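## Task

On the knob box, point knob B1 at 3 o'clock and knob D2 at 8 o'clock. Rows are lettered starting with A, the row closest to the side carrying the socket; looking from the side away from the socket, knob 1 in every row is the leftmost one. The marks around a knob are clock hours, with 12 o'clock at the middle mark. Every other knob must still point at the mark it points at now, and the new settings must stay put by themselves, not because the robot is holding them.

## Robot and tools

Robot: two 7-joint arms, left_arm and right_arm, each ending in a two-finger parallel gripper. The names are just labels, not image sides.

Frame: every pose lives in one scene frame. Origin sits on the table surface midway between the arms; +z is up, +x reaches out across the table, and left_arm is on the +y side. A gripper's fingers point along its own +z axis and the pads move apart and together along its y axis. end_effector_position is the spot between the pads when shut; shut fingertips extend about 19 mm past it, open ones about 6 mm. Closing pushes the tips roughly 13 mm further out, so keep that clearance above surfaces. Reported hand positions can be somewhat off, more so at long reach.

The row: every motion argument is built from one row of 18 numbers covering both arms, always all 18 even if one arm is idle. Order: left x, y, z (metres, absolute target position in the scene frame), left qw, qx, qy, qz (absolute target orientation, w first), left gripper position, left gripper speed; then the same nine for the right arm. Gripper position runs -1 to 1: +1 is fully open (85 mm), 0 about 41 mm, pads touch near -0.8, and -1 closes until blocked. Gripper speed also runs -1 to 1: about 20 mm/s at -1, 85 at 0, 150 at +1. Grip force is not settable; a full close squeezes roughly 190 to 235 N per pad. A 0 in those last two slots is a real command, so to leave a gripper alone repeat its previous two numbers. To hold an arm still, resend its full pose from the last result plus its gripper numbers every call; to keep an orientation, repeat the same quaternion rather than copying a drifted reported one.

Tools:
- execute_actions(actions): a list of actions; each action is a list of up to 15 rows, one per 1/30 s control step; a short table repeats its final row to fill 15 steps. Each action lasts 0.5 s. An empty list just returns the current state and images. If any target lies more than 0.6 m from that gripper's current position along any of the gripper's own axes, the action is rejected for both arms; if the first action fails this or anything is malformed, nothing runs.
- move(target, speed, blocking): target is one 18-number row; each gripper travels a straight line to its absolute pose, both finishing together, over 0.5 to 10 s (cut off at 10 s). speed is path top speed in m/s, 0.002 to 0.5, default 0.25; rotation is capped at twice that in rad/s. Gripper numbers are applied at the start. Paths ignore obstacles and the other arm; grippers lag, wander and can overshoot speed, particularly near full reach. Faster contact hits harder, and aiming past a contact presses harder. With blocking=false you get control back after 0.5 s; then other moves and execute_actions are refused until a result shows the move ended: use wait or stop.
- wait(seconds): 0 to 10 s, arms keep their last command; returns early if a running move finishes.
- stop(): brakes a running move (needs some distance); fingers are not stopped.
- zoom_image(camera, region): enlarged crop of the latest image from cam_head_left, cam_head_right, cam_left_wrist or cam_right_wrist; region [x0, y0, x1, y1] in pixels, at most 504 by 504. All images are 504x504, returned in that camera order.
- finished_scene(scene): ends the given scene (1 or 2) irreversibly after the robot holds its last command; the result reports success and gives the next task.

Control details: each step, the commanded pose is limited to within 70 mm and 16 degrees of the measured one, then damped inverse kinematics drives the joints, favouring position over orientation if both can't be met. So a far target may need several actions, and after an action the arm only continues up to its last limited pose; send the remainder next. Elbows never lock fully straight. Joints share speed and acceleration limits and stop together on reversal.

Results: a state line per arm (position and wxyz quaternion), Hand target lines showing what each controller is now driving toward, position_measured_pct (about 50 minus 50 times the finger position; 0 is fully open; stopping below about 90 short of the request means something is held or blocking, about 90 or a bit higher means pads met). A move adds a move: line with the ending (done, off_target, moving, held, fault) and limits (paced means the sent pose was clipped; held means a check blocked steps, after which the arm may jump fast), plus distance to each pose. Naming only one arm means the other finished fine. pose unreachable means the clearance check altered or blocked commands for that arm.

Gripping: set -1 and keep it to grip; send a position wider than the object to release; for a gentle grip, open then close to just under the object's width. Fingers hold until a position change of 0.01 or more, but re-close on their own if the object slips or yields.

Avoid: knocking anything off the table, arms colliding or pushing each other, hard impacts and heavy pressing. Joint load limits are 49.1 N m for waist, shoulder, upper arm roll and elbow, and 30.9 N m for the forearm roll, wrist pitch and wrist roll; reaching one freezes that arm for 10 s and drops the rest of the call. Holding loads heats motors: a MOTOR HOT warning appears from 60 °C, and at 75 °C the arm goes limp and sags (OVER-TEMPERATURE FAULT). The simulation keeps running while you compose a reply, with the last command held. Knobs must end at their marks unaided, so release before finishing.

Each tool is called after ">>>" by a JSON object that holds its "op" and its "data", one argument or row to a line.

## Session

>>> {"op": "execute_actions", "data": {
  "actions": []
}}

Scene clock: 0.00 s.
left_arm: end_effector_position=(-0.0581, +0.8343, +0.2464) position_measured_pct=0.0 end_effector_quat_wxyz=(-0.566, +0.157, +0.714, +0.380) | right_arm: end_effector_position=(+0.5151, -0.0254, +0.1313) position_measured_pct=0.0 end_effector_quat_wxyz=(-0.195, -0.449, +0.863, +0.124)
Joint positions: left_arm=[-0.599  0.802 -0.198  2.506 -1.769  1.389  2.127] | right_arm=[-0.595  1.188 -0.135  0.485 -0.16   1.843  1.944]
Joint velocities: left_arm=[-0.     0.    -0.    -0.     0.001 -0.    -0.   ] | right_arm=[ 0.001  0.     0.     0.     0.    -0.    -0.   ]
Motor temperatures (°C, as the motors report them): left_arm=[34 32 33 28 32 34 39] | right_arm=[32 32 26 28 34 35 37]
Hand target (left_arm): -0.058, +0.834, +0.246; -0.566, +0.157, +0.714, +0.380
Hand target (right_arm): +0.515, -0.025, +0.131; -0.195, -0.449, +0.863, +0.124

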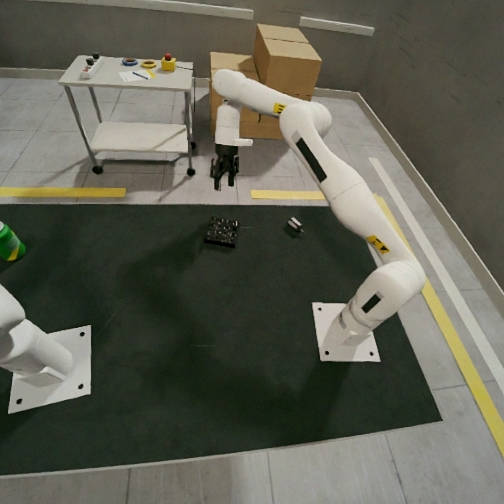

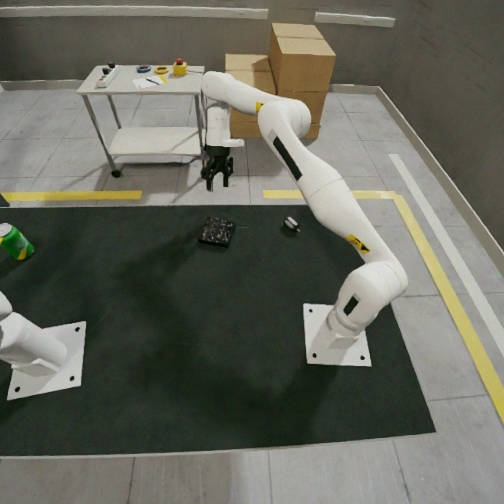

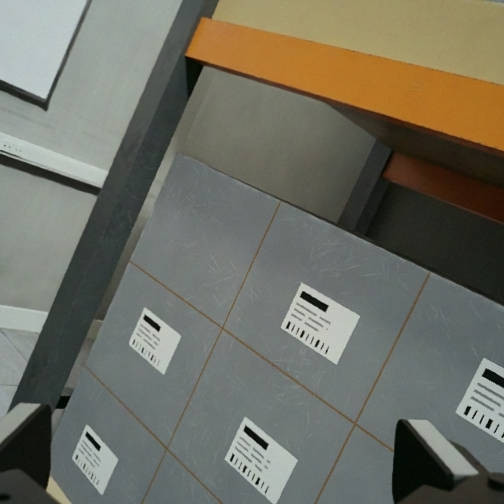

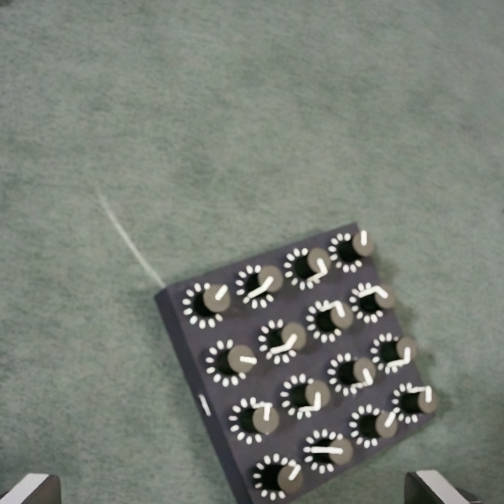

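>>> {"op": "zoom_image", "data": {
  "camera": "cam_right_wrist",
  "region": [150, 210, 450, 504]
}}

>>> {"op": "zoom_image", "data": {
  "camera": "cam_head_left",
  "region": [185, 195, 265, 275]
}}

Region (150, 210, 450, 504) of cam_right_wrist's 504x504 image, scaled by 1.680; it fills the top 494 rows of this view, and the rest is white.

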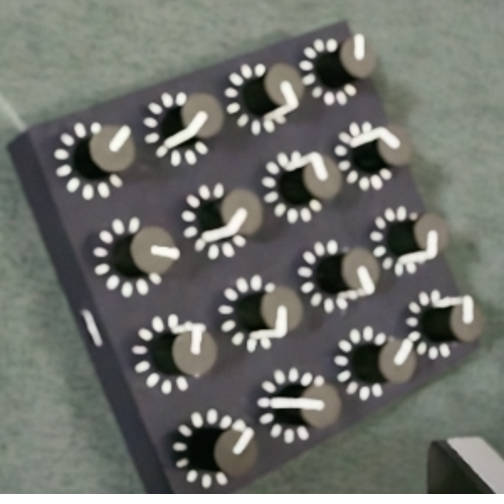

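Region (185, 195, 265, 275) of cam_head_left's 504x504 image, scaled by 6.300, with more detail than that image has.

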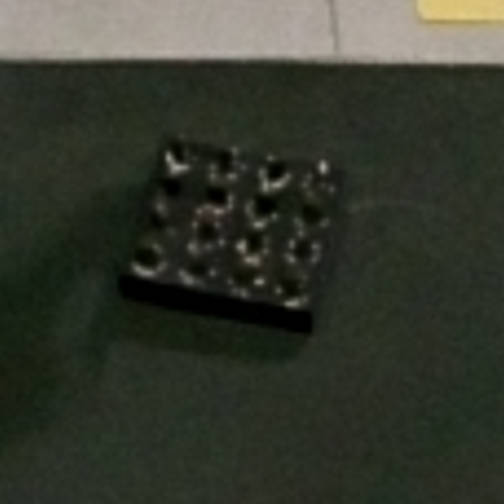

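>>> {"op": "move", "data": {
  "target": [-0.0581,0.8343,0.2464,-0.566,0.157,0.714,0.380,1,0, 0.4388,0.0171,0.068,0,-0.606,0.7955,0,-0.47,1],
  "speed": 0.3
}}

>>> {"op": "zoom_image", "data": {
  "camera": "cam_right_wrist",
  "region": [140, 344, 340, 504]
}}

Scene clock: 2.93 s.
left_arm: end_effector_position=(-0.0581, +0.8343, +0.2464) position_measured_pct=0.0 end_effector_quat_wxyz=(-0.566, +0.157, +0.714, +0.380) | right_arm: end_effector_position=(+0.4380, +0.0162, +0.0674) position_measured_pct=73.4 end_effector_quat_wxyz=(-0.000, -0.606, +0.795, -0.000)
Joint positions: left_arm=[-0.599  0.802 -0.198  2.506 -1.769  1.39   2.127] | right_arm=[-0.85   0.825 -0.096  1.401  0.089  0.92   2.001]
Joint velocities: left_arm=[-0.     0.002  0.     0.    -0.001  0.     0.001] | right_arm=[-0.006 -0.008 -0.004  0.004  0.002 -0.002  0.   ]
Motor temperatures (°C, as the motors report them): left_arm=[34 32 33 28 32 34 39] | right_arm=[32 32 26 28 34 35 37]
Hand target (left_arm): -0.058, +0.834, +0.246; -0.566, +0.157, +0.714, +0.380
Hand target (right_arm): +0.438, +0.017, +0.068; -0.000, -0.606, +0.795, -0.000
Off the commanded pose (left_arm): 0.000 m, 0 deg.
Off the commanded pose (right_arm): 0.001 m, 0 deg.
move: done

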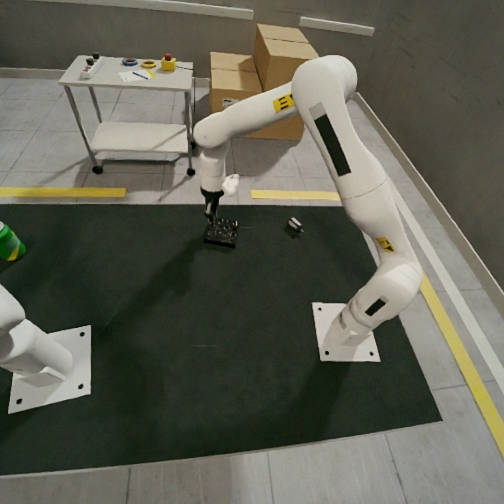

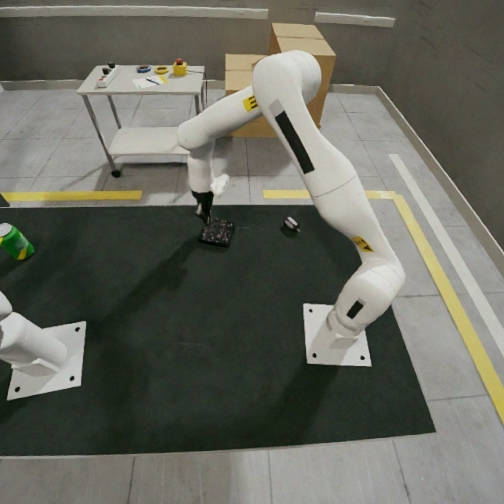

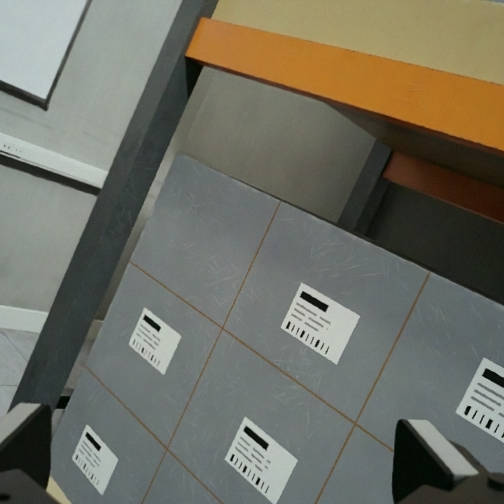

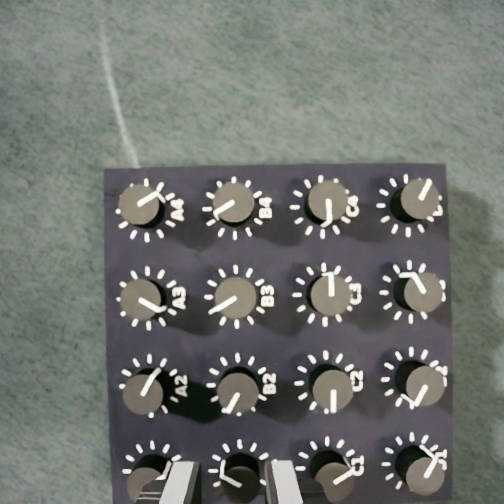

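Region (140, 344, 340, 504) of cam_right_wrist's 504x504 image, scaled by 2.520; it fills the top 403 rows of this view, and the rest is white.

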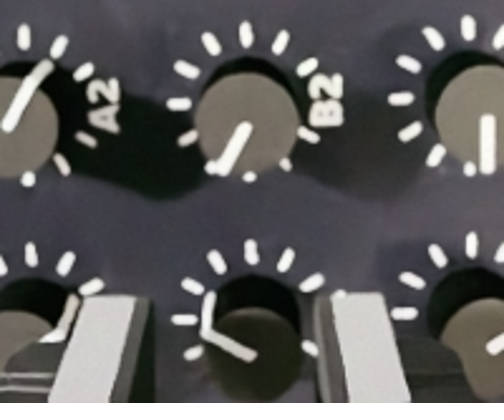

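>>> {"op": "move", "data": {
  "target": [-0.0581,0.8343,0.2464,-0.566,0.157,0.714,0.380,1,0, 0.4362,0.0167,0.0535,0,-0.606,0.7955,0,-0.47,1],
  "speed": 0.05
}}

>>> {"op": "zoom_image", "data": {
  "camera": "cam_right_wrist",
  "region": [140, 344, 340, 504]
}}

Scene clock: 10.90 s.
left_arm: end_effector_position=(-0.0581, +0.8343, +0.2464) position_measured_pct=0.0 end_effector_quat_wxyz=(-0.566, +0.157, +0.714, +0.380) | right_arm: end_effector_position=(+0.4362, +0.0167, +0.0536) position_measured_pct=73.4 end_effector_quat_wxyz=(+0.000, -0.606, +0.796, +0.000)
Joint positions: left_arm=[-0.599  0.802 -0.198  2.506 -1.769  1.39   2.127] | right_arm=[-0.854  0.843 -0.095  1.416  0.092  0.886  1.996]
Joint velocities: left_arm=[ 0.    -0.001 -0.    -0.    -0.     0.    -0.002] | right_arm=[ 0.001  0.001  0.    -0.001  0.    -0.     0.001]
Motor temperatures (°C, as the motors report them): left_arm=[34 32 33 28 32 34 39] | right_arm=[32 33 26 28 34 35 37]
Hand target (left_arm): -0.058, +0.834, +0.246; -0.566, +0.157, +0.714, +0.380
Hand target (right_arm): +0.436, +0.017, +0.054; -0.000, -0.606, +0.795, +0.000
Off the commanded pose (left_arm): 0.000 m, 0 deg.
Off the commanded pose (right_arm): 0.000 m, 0 deg.
move: done

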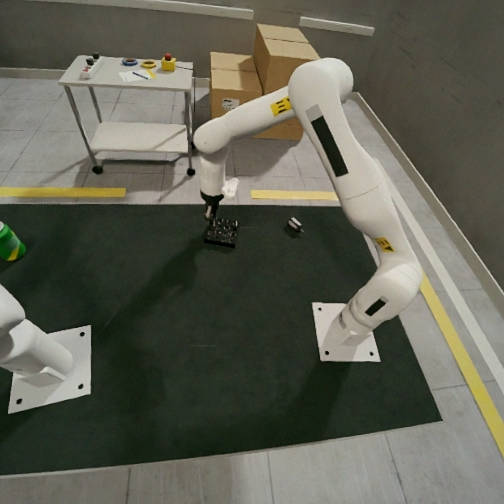

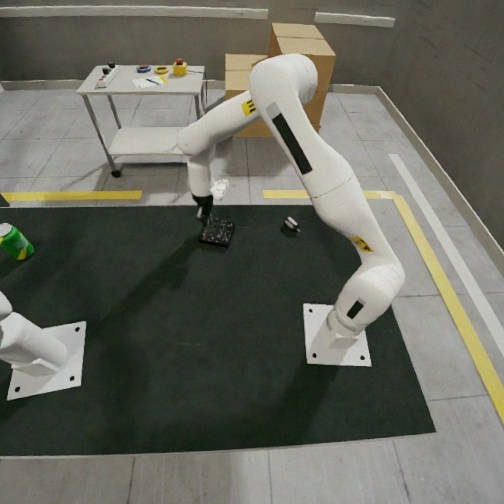

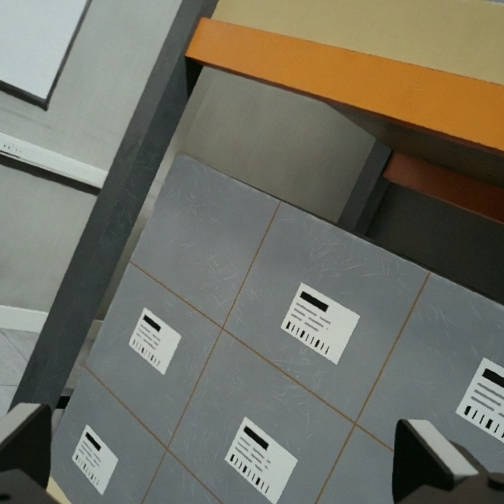

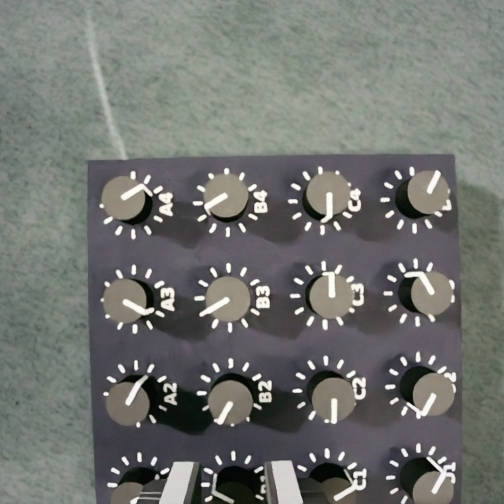

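Region (140, 344, 340, 504) of cam_right_wrist's 504x504 image, scaled by 2.520; it fills the top 403 rows of this view, and the rest is white.

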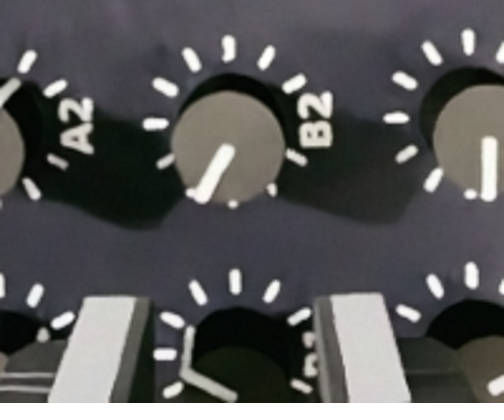

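>>> {"op": "execute_actions", "data": {
  "actions": [
    [[-0.0581,0.8343,0.2464,-0.566,0.157,0.714,0.380,1,0, 0.4363,0.0169,0.0532,0,-0.606,0.7955,0,-0.62,-0.8]]
  ]
}}

>>> {"op": "move", "data": {
  "target": [-0.0581,0.8343,0.2464,-0.566,0.157,0.714,0.380,1,0, 0.4363,0.0169,0.0532,0,-0.1271,0.9919,0,-0.62,-0.8],
  "speed": 0.4
}}

>>> {"op": "zoom_image", "data": {
  "camera": "cam_right_wrist",
  "region": [140, 344, 340, 504]
}}

Scene clock: 11.87 s.
left_arm: end_effector_position=(-0.0581, +0.8343, +0.2464) position_measured_pct=0.0 end_effector_quat_wxyz=(-0.566, +0.157, +0.714, +0.380) | right_arm: end_effector_position=(+0.4363, +0.0169, +0.0533) position_measured_pct=80.2 end_effector_quat_wxyz=(-0.000, -0.606, +0.795, +0.000)
Joint positions: left_arm=[-0.599  0.802 -0.198  2.506 -1.769  1.39   2.127] | right_arm=[-0.854  0.844 -0.095  1.415  0.092  0.886  1.996]
Joint velocities: left_arm=[-0.002 -0.001  0.     0.001 -0.    -0.001 -0.002] | right_arm=[ 0.001 -0.    -0.001  0.001 -0.     0.    -0.   ]
Motor temperatures (°C, as the motors report them): left_arm=[34 32 33 28 32 34 39] | right_arm=[32 33 26 28 34 35 37]
Hand target (left_arm): -0.058, +0.834, +0.246; -0.566, +0.157, +0.714, +0.380
Hand target (right_arm): +0.436, +0.017, +0.053; -0.000, -0.606, +0.795, +0.000
Off the commanded pose (left_arm): 0.000 m, 0 deg.
Off the commanded pose (right_arm): 0.000 m, 0 deg.

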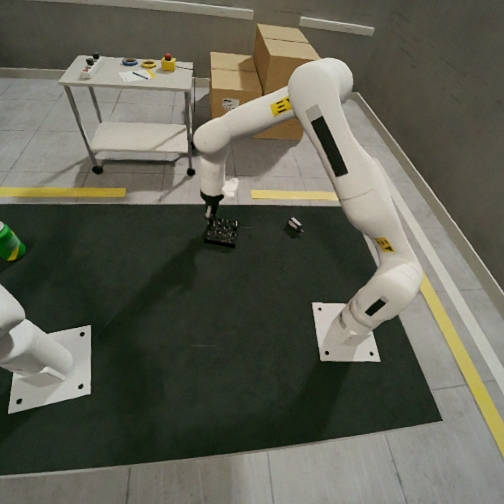

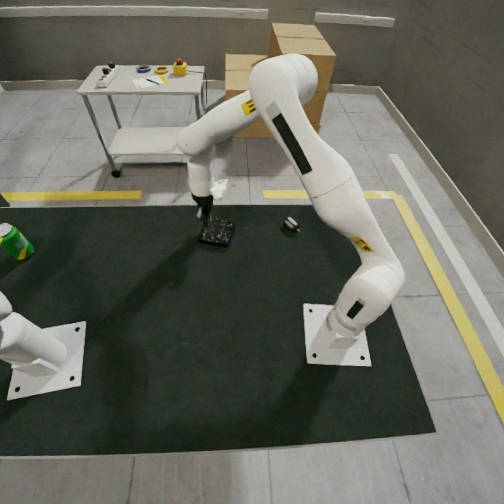

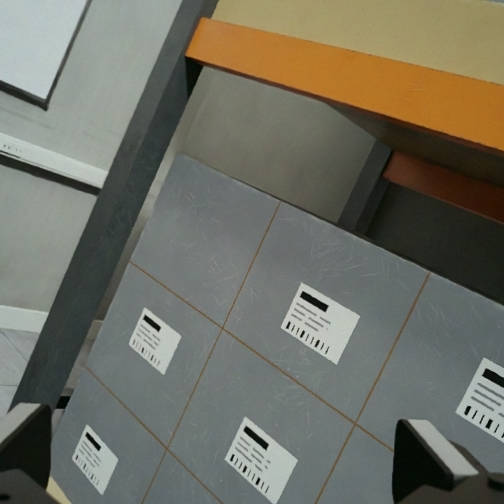

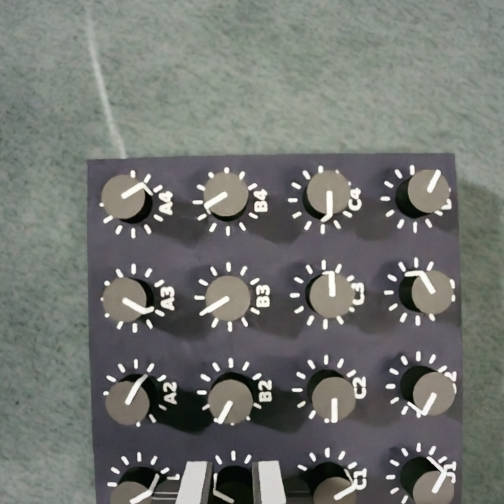

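Scene clock: 13.60 s.
left_arm: end_effector_position=(-0.0581, +0.8343, +0.2464) position_measured_pct=0.0 end_effector_quat_wxyz=(-0.566, +0.157, +0.714, +0.380) | right_arm: end_effector_position=(+0.4364, +0.0167, +0.0530) position_measured_pct=80.2 end_effector_quat_wxyz=(-0.000, -0.127, +0.992, -0.000)
Joint positions: left_arm=[-0.599  0.802 -0.198  2.506 -1.769  1.39   2.127] | right_arm=[-1.005  0.851  0.177  1.423 -0.172  0.883  1.146]
Joint velocities: left_arm=[ 0.     0.001  0.     0.001  0.     0.    -0.001] | right_arm=[-0.003  0.     0.001 -0.     0.002 -0.    -0.003]
Motor temperatures (°C, as the motors report them): left_arm=[34 32 33 28 32 34 39] | right_arm=[32 33 26 28 34 35 37]
Hand target (left_arm): -0.058, +0.834, +0.246; -0.566, +0.157, +0.714, +0.380
Hand target (right_arm): +0.436, +0.017, +0.053; +0.000, -0.127, +0.992, -0.000
Off the commanded pose (left_arm): 0.000 m, 0 deg.
Off the commanded pose (right_arm): 0.000 m, 0 deg.
move: done

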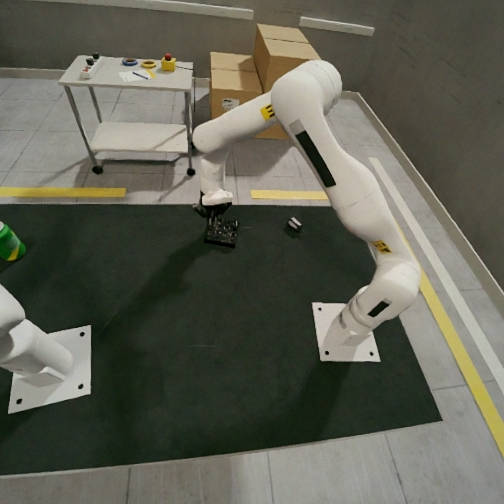

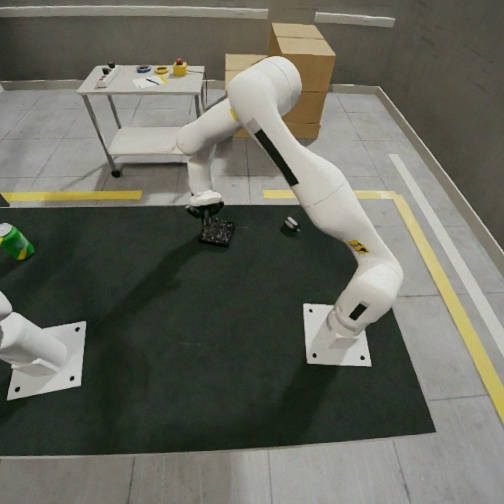

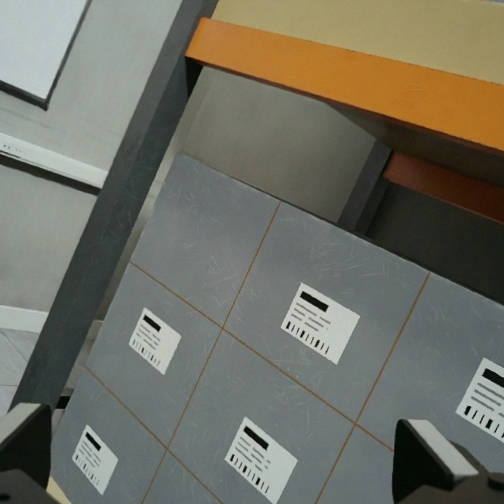

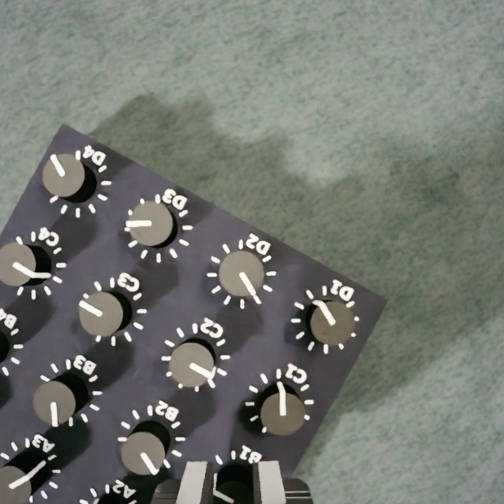

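Region (140, 344, 340, 504) of cam_right_wrist's 504x504 image, scaled by 2.520; it fills the top 403 rows of this view, and the rest is white.

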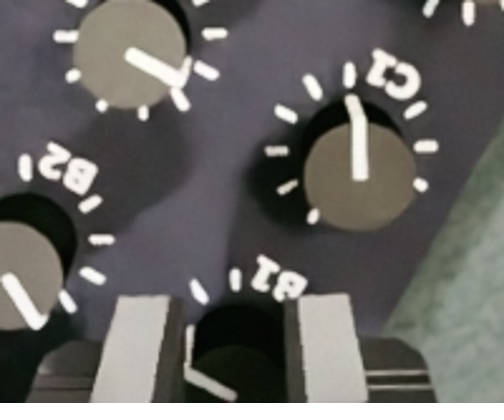

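>>> {"op": "execute_actions", "data": {
  "actions": [
    [[-0.0581,0.8343,0.2464,-0.566,0.157,0.714,0.380,1,0, 0.4363,0.0169,0.0532,0,-0.1271,0.9919,0,-0.49,0],[-0.0581,0.8343,0.2464,-0.566,0.157,0.714,0.380,1,0, 0.4363,0.0169,0.0532,0,-0.1271,0.9919,0,-0.49,0],[-0.0581,0.8343,0.2464,-0.566,0.157,0.714,0.380,1,0, 0.4363,0.0169,0.0532,0,-0.1271,0.9919,0,-0.49,0],[-0.0581,0.8343,0.2464,-0.566,0.157,0.714,0.380,1,0, 0.4363,0.0169,0.0532,0,-0.1271,0.9919,0,-0.49,0],[-0.0581,0.8343,0.2464,-0.566,0.157,0.714,0.380,1,0, 0.4363,0.0169,0.0545,0,-0.1271,0.9919,0,-0.49,0],[-0.0581,0.8343,0.2464,-0.566,0.157,0.714,0.380,1,0, 0.4363,0.0169,0.0565,0,-0.1271,0.9919,0,-0.49,0],[-0.0581,0.8343,0.2464,-0.566,0.157,0.714,0.380,1,0, 0.4363,0.0169,0.0585,0,-0.1271,0.9919,0,-0.49,0],[-0.0581,0.8343,0.2464,-0.566,0.157,0.714,0.380,1,0, 0.4363,0.0169,0.0605,0,-0.1271,0.9919,0,-0.49,0],[-0.0581,0.8343,0.2464,-0.566,0.157,0.714,0.380,1,0, 0.4363,0.0169,0.0625,0,-0.1271,0.9919,0,-0.49,0],[-0.0581,0.8343,0.2464,-0.566,0.157,0.714,0.380,1,0, 0.4363,0.0169,0.0645,0,-0.1271,0.9919,0,-0.49,0]]
  ]
}}

>>> {"op": "move", "data": {
  "target": [-0.0581,0.8343,0.2464,-0.566,0.157,0.714,0.380,1,0, 0.3777,0.0046,0.0645,0,-0.1271,0.9919,0,-0.49,0],
  "speed": 0.15
}}

>>> {"op": "zoom_image", "data": {
  "camera": "cam_right_wrist",
  "region": [140, 344, 340, 504]
}}

Scene clock: 14.80 s.
left_arm: end_effector_position=(-0.0581, +0.8343, +0.2464) position_measured_pct=0.0 end_effector_quat_wxyz=(-0.566, +0.157, +0.714, +0.380) | right_arm: end_effector_position=(+0.4364, +0.0168, +0.0643) position_measured_pct=74.6 end_effector_quat_wxyz=(-0.000, -0.127, +0.992, -0.000)
Joint positions: left_arm=[-0.599  0.802 -0.198  2.506 -1.769  1.39   2.127] | right_arm=[-1.007  0.834  0.18   1.415 -0.169  0.908  1.144]
Joint velocities: left_arm=[ 0.001  0.001 -0.     0.001 -0.    -0.001 -0.001] | right_arm=[-0.001 -0.004 -0.001  0.     0.     0.004  0.   ]
Motor temperatures (°C, as the motors report them): left_arm=[34 32 33 28 32 34 39] | right_arm=[32 33 26 28 34 35 37]
Hand target (left_arm): -0.058, +0.834, +0.246; -0.566, +0.157, +0.714, +0.380
Hand target (right_arm): +0.436, +0.017, +0.064; +0.000, -0.127, +0.992, -0.000
Off the commanded pose (left_arm): 0.000 m, 0 deg.
Off the commanded pose (right_arm): 0.000 m, 0 deg.

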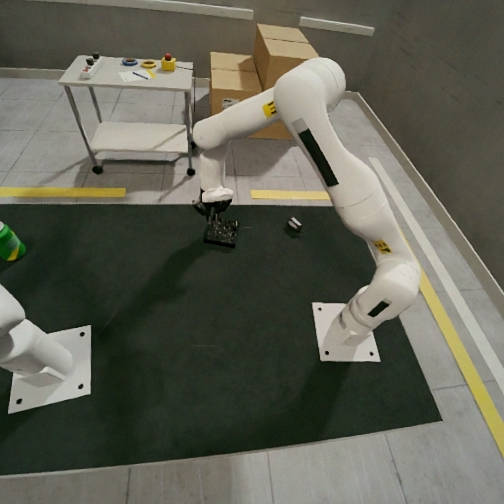

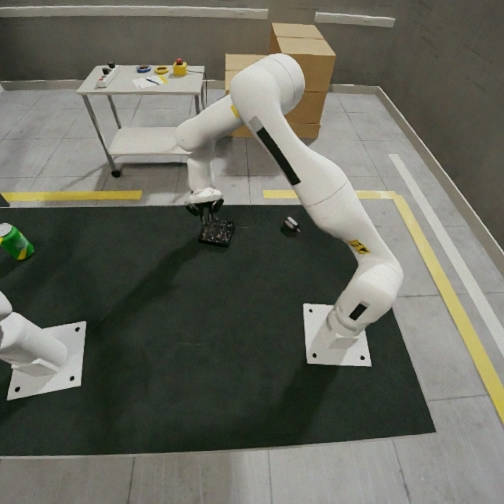

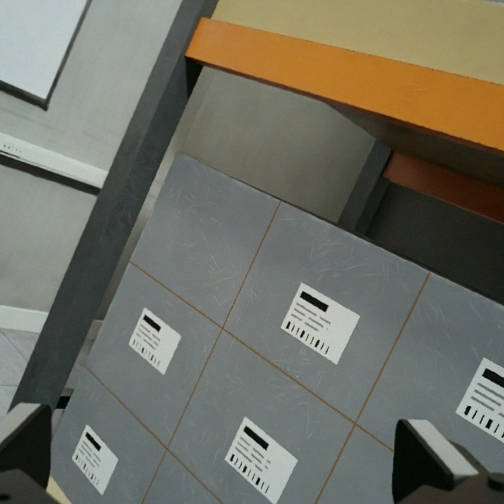

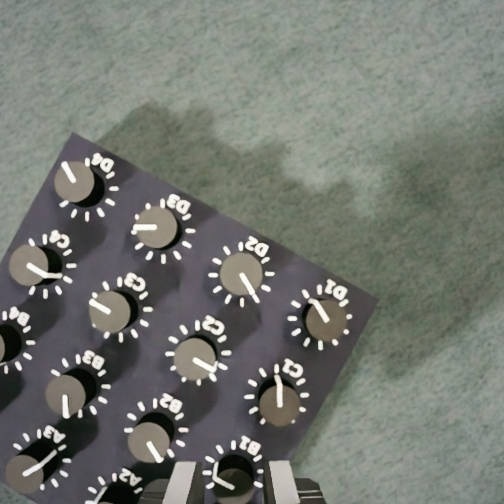

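Scene clock: 15.60 s.
left_arm: end_effector_position=(-0.0581, +0.8343, +0.2464) position_measured_pct=0.0 end_effector_quat_wxyz=(-0.566, +0.157, +0.714, +0.380) | right_arm: end_effector_position=(+0.3778, +0.0040, +0.0643) position_measured_pct=74.6 end_effector_quat_wxyz=(-0.000, -0.127, +0.992, -0.000)
Joint positions: left_arm=[-0.599  0.802 -0.198  2.506 -1.769  1.39   2.127] | right_arm=[-1.084  0.745  0.179  1.617 -0.169  0.796  1.092]
Joint velocities: left_arm=[ 0.  0.  0.  0. -0. -0. -0.] | right_arm=[-0.002 -0.007 -0.002  0.002  0.001 -0.001  0.001]
Motor temperatures (°C, as the motors report them): left_arm=[34 32 33 28 32 34 39] | right_arm=[32 33 26 28 34 35 37]
Hand target (left_arm): -0.058, +0.834, +0.246; -0.566, +0.157, +0.714, +0.380
Hand target (right_arm): +0.378, +0.004, +0.065; +0.000, -0.127, +0.992, -0.000
Off the commanded pose (left_arm): 0.000 m, 0 deg.
Off the commanded pose (right_arm): 0.001 m, 0 deg.
move: done

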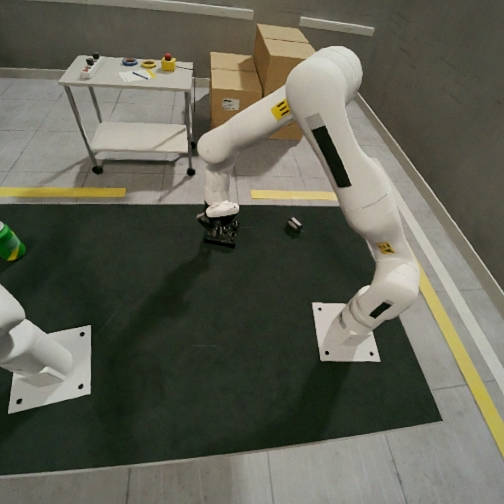

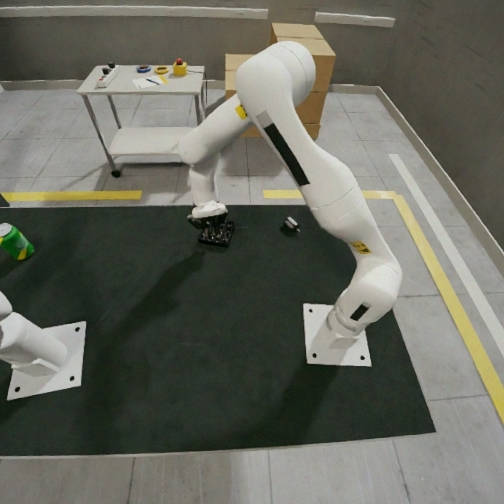

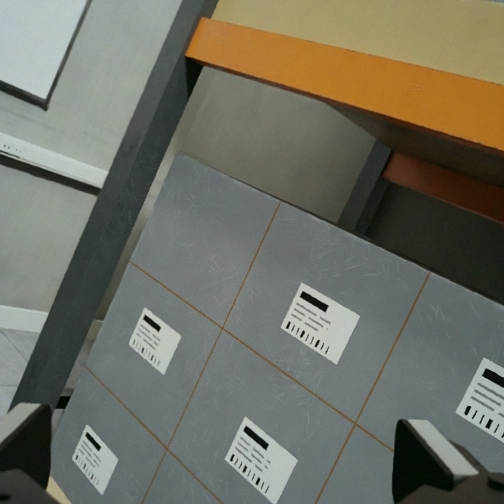

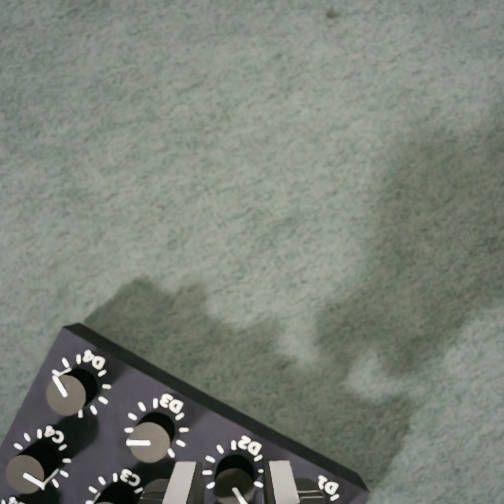

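Region (140, 344, 340, 504) of cam_right_wrist's 504x504 image, scaled by 2.520; it fills the top 403 rows of this view, and the rest is white.

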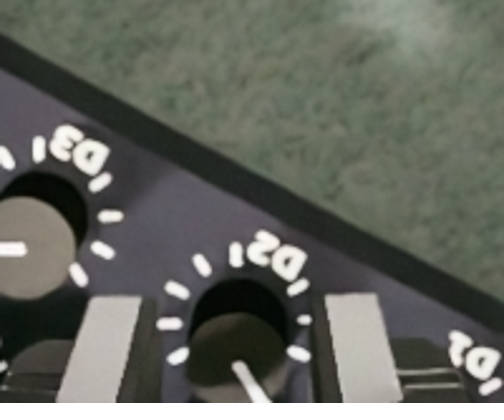

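>>> {"op": "execute_actions", "data": {
  "actions": [
    [[-0.0581,0.8343,0.2464,-0.566,0.157,0.714,0.380,1,0, 0.378,0.0044,0.0635,0,-0.1271,0.9919,0,-0.49,0],[-0.0581,0.8343,0.2464,-0.566,0.157,0.714,0.380,1,0, 0.378,0.0044,0.0625,0,-0.1271,0.9919,0,-0.49,0],[-0.0581,0.8343,0.2464,-0.566,0.157,0.714,0.380,1,0, 0.378,0.0044,0.061,0,-0.1271,0.9919,0,-0.49,0],[-0.0581,0.8343,0.2464,-0.566,0.157,0.714,0.380,1,0, 0.378,0.0044,0.0595,0,-0.1271,0.9919,0,-0.49,0],[-0.0581,0.8343,0.2464,-0.566,0.157,0.714,0.380,1,0, 0.378,0.0044,0.058,0,-0.1271,0.9919,0,-0.49,0],[-0.0581,0.8343,0.2464,-0.566,0.157,0.714,0.380,1,0, 0.378,0.0044,0.0565,0,-0.1271,0.9919,0,-0.49,0],[-0.0581,0.8343,0.2464,-0.566,0.157,0.714,0.380,1,0, 0.378,0.0044,0.055,0,-0.1271,0.9919,0,-0.49,0],[-0.0581,0.8343,0.2464,-0.566,0.157,0.714,0.380,1,0, 0.378,0.0044,0.054,0,-0.1271,0.9919,0,-0.49,0],[-0.0581,0.8343,0.2464,-0.566,0.157,0.714,0.380,1,0, 0.378,0.0044,0.053,0,-0.1271,0.9919,0,-0.49,0]],
    [[-0.0581,0.8343,0.2464,-0.566,0.157,0.714,0.380,1,0, 0.378,0.0044,0.053,0,-0.1271,0.9919,0,-0.62,-0.8]]
  ]
}}

>>> {"op": "move", "data": {
  "target": [-0.0581,0.8343,0.2464,-0.566,0.157,0.714,0.380,1,0, 0.378,0.0044,0.053,0,-0.606,0.7955,0,-0.62,-0.8],
  "speed": 0.4
}}

Scene clock: 17.40 s.
left_arm: end_effector_position=(-0.0581, +0.8343, +0.2464) position_measured_pct=0.0 end_effector_quat_wxyz=(-0.566, +0.157, +0.714, +0.380) | right_arm: end_effector_position=(+0.3781, +0.0042, +0.0531) position_measured_pct=80.2 end_effector_quat_wxyz=(-0.000, -0.127, +0.992, -0.000)
Joint positions: left_arm=[-0.599  0.802 -0.198  2.506 -1.769  1.39   2.127] | right_arm=[-1.08   0.764  0.174  1.624 -0.173  0.769  1.095]
Joint velocities: left_arm=[ 0.001  0.     0.    -0.001 -0.     0.    -0.002] | right_arm=[ 0.001 -0.    -0.001  0.     0.     0.    -0.001]
Motor temperatures (°C, as the motors report them): left_arm=[34 32 33 28 32 34 39] | right_arm=[32 33 26 28 34 35 37]
Hand target (left_arm): -0.058, +0.834, +0.246; -0.566, +0.157, +0.714, +0.380
Hand target (right_arm): +0.378, +0.004, +0.053; -0.000, -0.127, +0.992, +0.000
Off the commanded pose (left_arm): 0.000 m, 0 deg.
Off the commanded pose (right_arm): 0.000 m, 0 deg.

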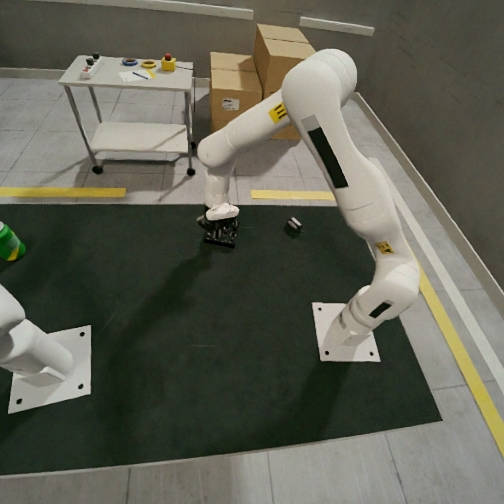

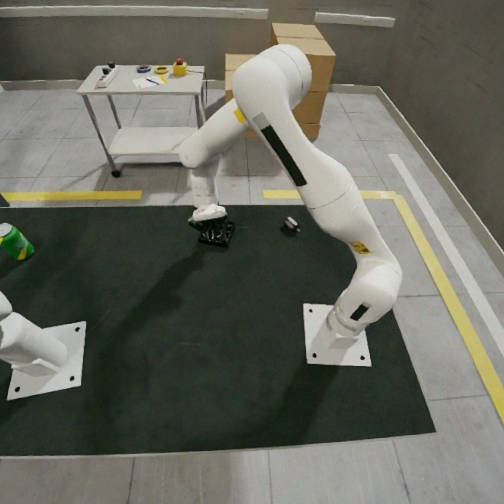

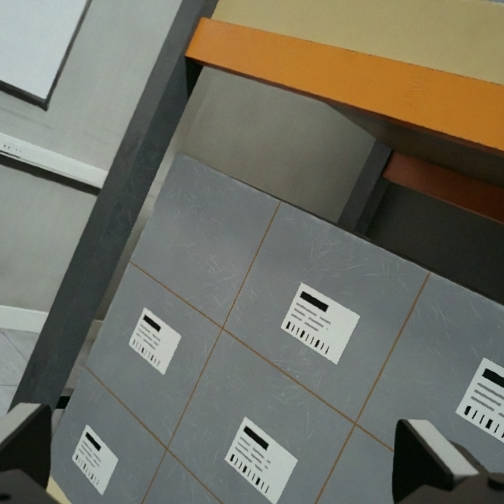

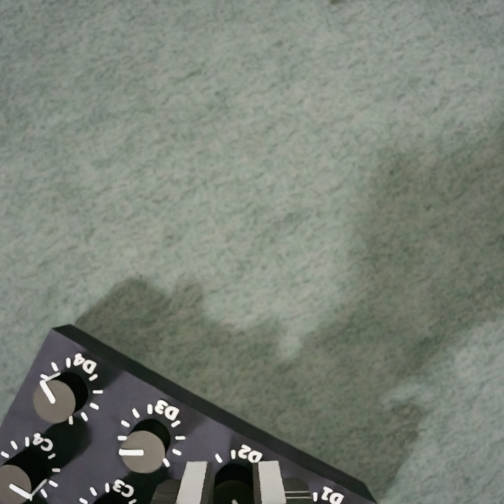

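Scene clock: 19.13 s.
left_arm: end_effector_position=(-0.0581, +0.8343, +0.2464) position_measured_pct=0.0 end_effector_quat_wxyz=(-0.566, +0.157, +0.714, +0.380) | right_arm: end_effector_position=(+0.3777, +0.0046, +0.0532) position_measured_pct=80.2 end_effector_quat_wxyz=(+0.000, -0.606, +0.795, +0.000)
Joint positions: left_arm=[-0.599  0.802 -0.198  2.506 -1.769  1.39   2.127] | right_arm=[-0.906  0.758 -0.108  1.616  0.106  0.773  1.911]
Joint velocities: left_arm=[-0.001 -0.    -0.    -0.001 -0.    -0.001  0.002] | right_arm=[ 0.002  0.    -0.001 -0.    -0.003  0.     0.001]
Motor temperatures (°C, as the motors report them): left_arm=[34 32 33 28 32 34 39] | right_arm=[32 33 26 28 34 35 37]
Hand target (left_arm): -0.058, +0.834, +0.246; -0.566, +0.157, +0.714, +0.380
Hand target (right_arm): +0.378, +0.005, +0.053; +0.000, -0.606, +0.795, +0.000
Off the commanded pose (left_arm): 0.000 m, 0 deg.
Off the commanded pose (right_arm): 0.000 m, 0 deg.
move: done

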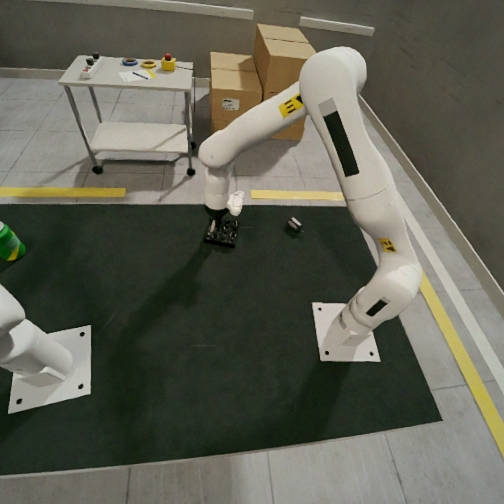

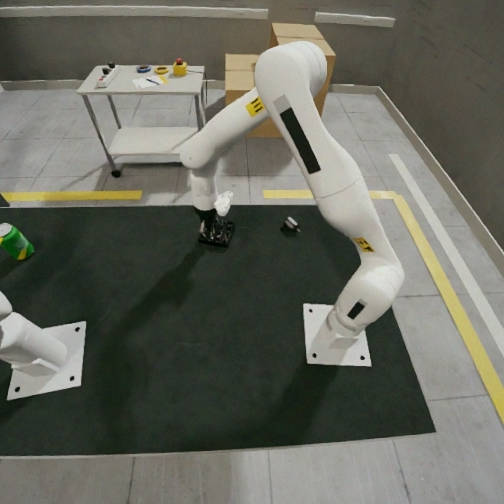

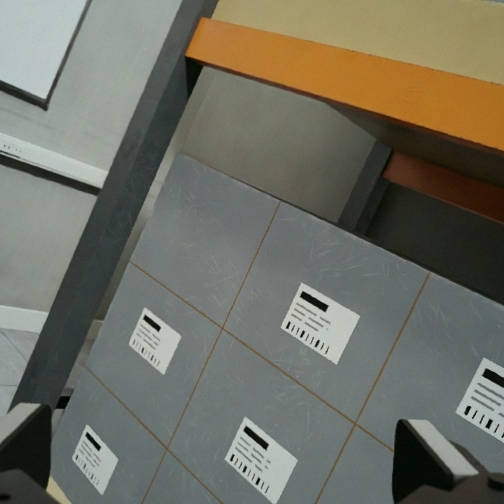

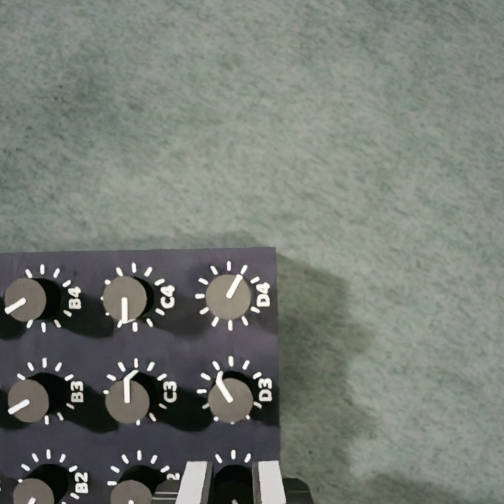

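>>> {"op": "execute_actions", "data": {
  "actions": [
    [[-0.0581,0.8343,0.2464,-0.566,0.157,0.714,0.380,1,0, 0.378,0.0044,0.053,0,-0.606,0.7955,0,-0.5,0],[-0.0581,0.8343,0.2464,-0.566,0.157,0.714,0.380,1,0, 0.378,0.0044,0.053,0,-0.606,0.7955,0,-0.5,0],[-0.0581,0.8343,0.2464,-0.566,0.157,0.714,0.380,1,0, 0.378,0.0044,0.053,0,-0.606,0.7955,0,-0.5,0],[-0.0581,0.8343,0.2464,-0.566,0.157,0.714,0.380,1,0, 0.378,0.0044,0.053,0,-0.606,0.7955,0,-0.5,0],[-0.0581,0.8343,0.2464,-0.566,0.157,0.714,0.380,1,0, 0.378,0.0044,0.0545,0,-0.606,0.7955,0,-0.5,0],[-0.0581,0.8343,0.2464,-0.566,0.157,0.714,0.380,1,0, 0.378,0.0044,0.0565,0,-0.606,0.7955,0,-0.5,0],[-0.0581,0.8343,0.2464,-0.566,0.157,0.714,0.380,1,0, 0.378,0.0044,0.059,0,-0.606,0.7955,0,-0.5,0],[-0.0581,0.8343,0.2464,-0.566,0.157,0.714,0.380,1,0, 0.378,0.0044,0.062,0,-0.606,0.7955,0,-0.5,0],[-0.0581,0.8343,0.2464,-0.566,0.157,0.714,0.380,1,0, 0.378,0.0044,0.065,0,-0.606,0.7955,0,-0.5,0],[-0.0581,0.8343,0.2464,-0.566,0.157,0.714,0.380,1,0, 0.379,0.0055,0.068,0,-0.606,0.7955,0,-0.5,0],[-0.0581,0.8343,0.2464,-0.566,0.157,0.714,0.380,1,0, 0.381,0.0075,0.071,0,-0.606,0.7955,0,-0.5,0],[-0.0581,0.8343,0.2464,-0.566,0.157,0.714,0.380,1,0, 0.384,0.0105,0.074,0,-0.606,0.7955,0,-0.5,0],[-0.0581,0.8343,0.2464,-0.566,0.157,0.714,0.380,1,0, 0.387,0.0135,0.077,0,-0.606,0.7955,0,-0.5,0],[-0.0581,0.8343,0.2464,-0.566,0.157,0.714,0.380,1,0, 0.390,0.0165,0.080,0,-0.606,0.7955,0,-0.5,0],[-0.0581,0.8343,0.2464,-0.566,0.157,0.714,0.380,1,0, 0.393,0.0195,0.083,0,-0.606,0.7955,0,-0.5,0]],
    [[-0.0581,0.8343,0.2464,-0.566,0.157,0.714,0.380,1,0, 0.396,0.0225,0.086,0,-0.606,0.7955,0,-0.5,0],[-0.0581,0.8343,0.2464,-0.566,0.157,0.714,0.380,1,0, 0.399,0.0255,0.089,0,-0.606,0.7955,0,-0.5,0],[-0.0581,0.8343,0.2464,-0.566,0.157,0.714,0.380,1,0, 0.402,0.0285,0.092,0,-0.606,0.7955,0,-0.5,0],[-0.0581,0.8343,0.2464,-0.566,0.157,0.714,0.380,1,0, 0.405,0.0315,0.095,0,-0.606,0.7955,0,-0.5,0],[-0.0581,0.8343,0.2464,-0.566,0.157,0.714,0.380,1,0, 0.408,0.0345,0.097,0,-0.606,0.7955,0,-0.5,0],[-0.0581,0.8343,0.2464,-0.566,0.157,0.714,0.380,1,0, 0.410,0.0365,0.099,0,-0.606,0.7955,0,-0.5,0],[-0.0581,0.8343,0.2464,-0.566,0.157,0.714,0.380,1,0, 0.412,0.038,0.10,0,-0.606,0.7955,0,-0.5,0]]
  ]
}}

Scene clock: 21.10 s.
left_arm: end_effector_position=(-0.0581, +0.8343, +0.2464) position_measured_pct=0.0 end_effector_quat_wxyz=(-0.566, +0.157, +0.714, +0.380) | right_arm: end_effector_position=(+0.4121, +0.0382, +0.1005) position_measured_pct=75.0 end_effector_quat_wxyz=(+0.001, -0.606, +0.795, +0.000)
Joint positions: left_arm=[-0.599  0.802 -0.198  2.506 -1.769  1.39   2.127] | right_arm=[-0.903  0.773 -0.111  1.387  0.093  0.986  1.938]
Joint velocities: left_arm=[ 0.001  0.001 -0.    -0.    -0.    -0.001 -0.   ] | right_arm=[-0.     0.011  0.001 -0.008 -0.001  0.006  0.001]
Motor temperatures (°C, as the motors report them): left_arm=[34 32 33 28 32 34 39] | right_arm=[32 33 26 28 34 35 37]
Hand target (left_arm): -0.058, +0.834, +0.246; -0.566, +0.157, +0.714, +0.380
Hand target (right_arm): +0.412, +0.038, +0.100; -0.000, -0.606, +0.795, +0.000
Off the commanded pose (left_arm): 0.000 m, 0 deg.
Off the commanded pose (right_arm): 0.001 m, 0 deg.

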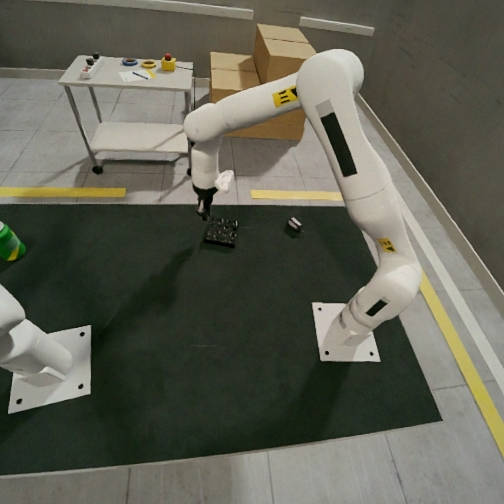

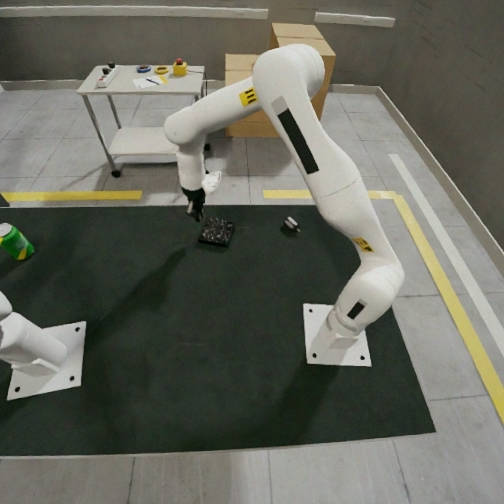

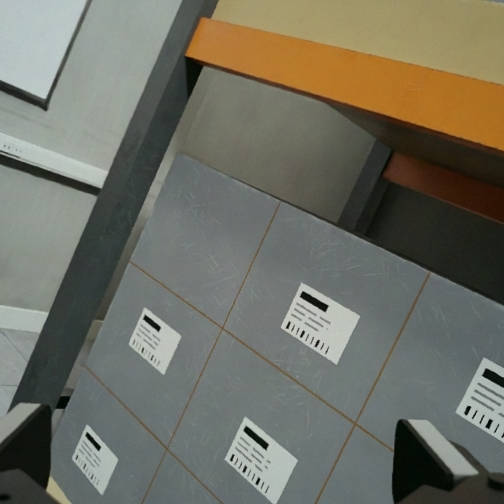

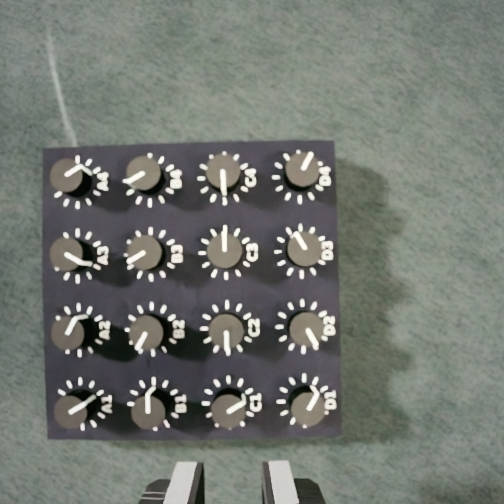

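>>> {"op": "finished_scene", "data": {
  "scene": 2
}}

The scene is finished: the task was done.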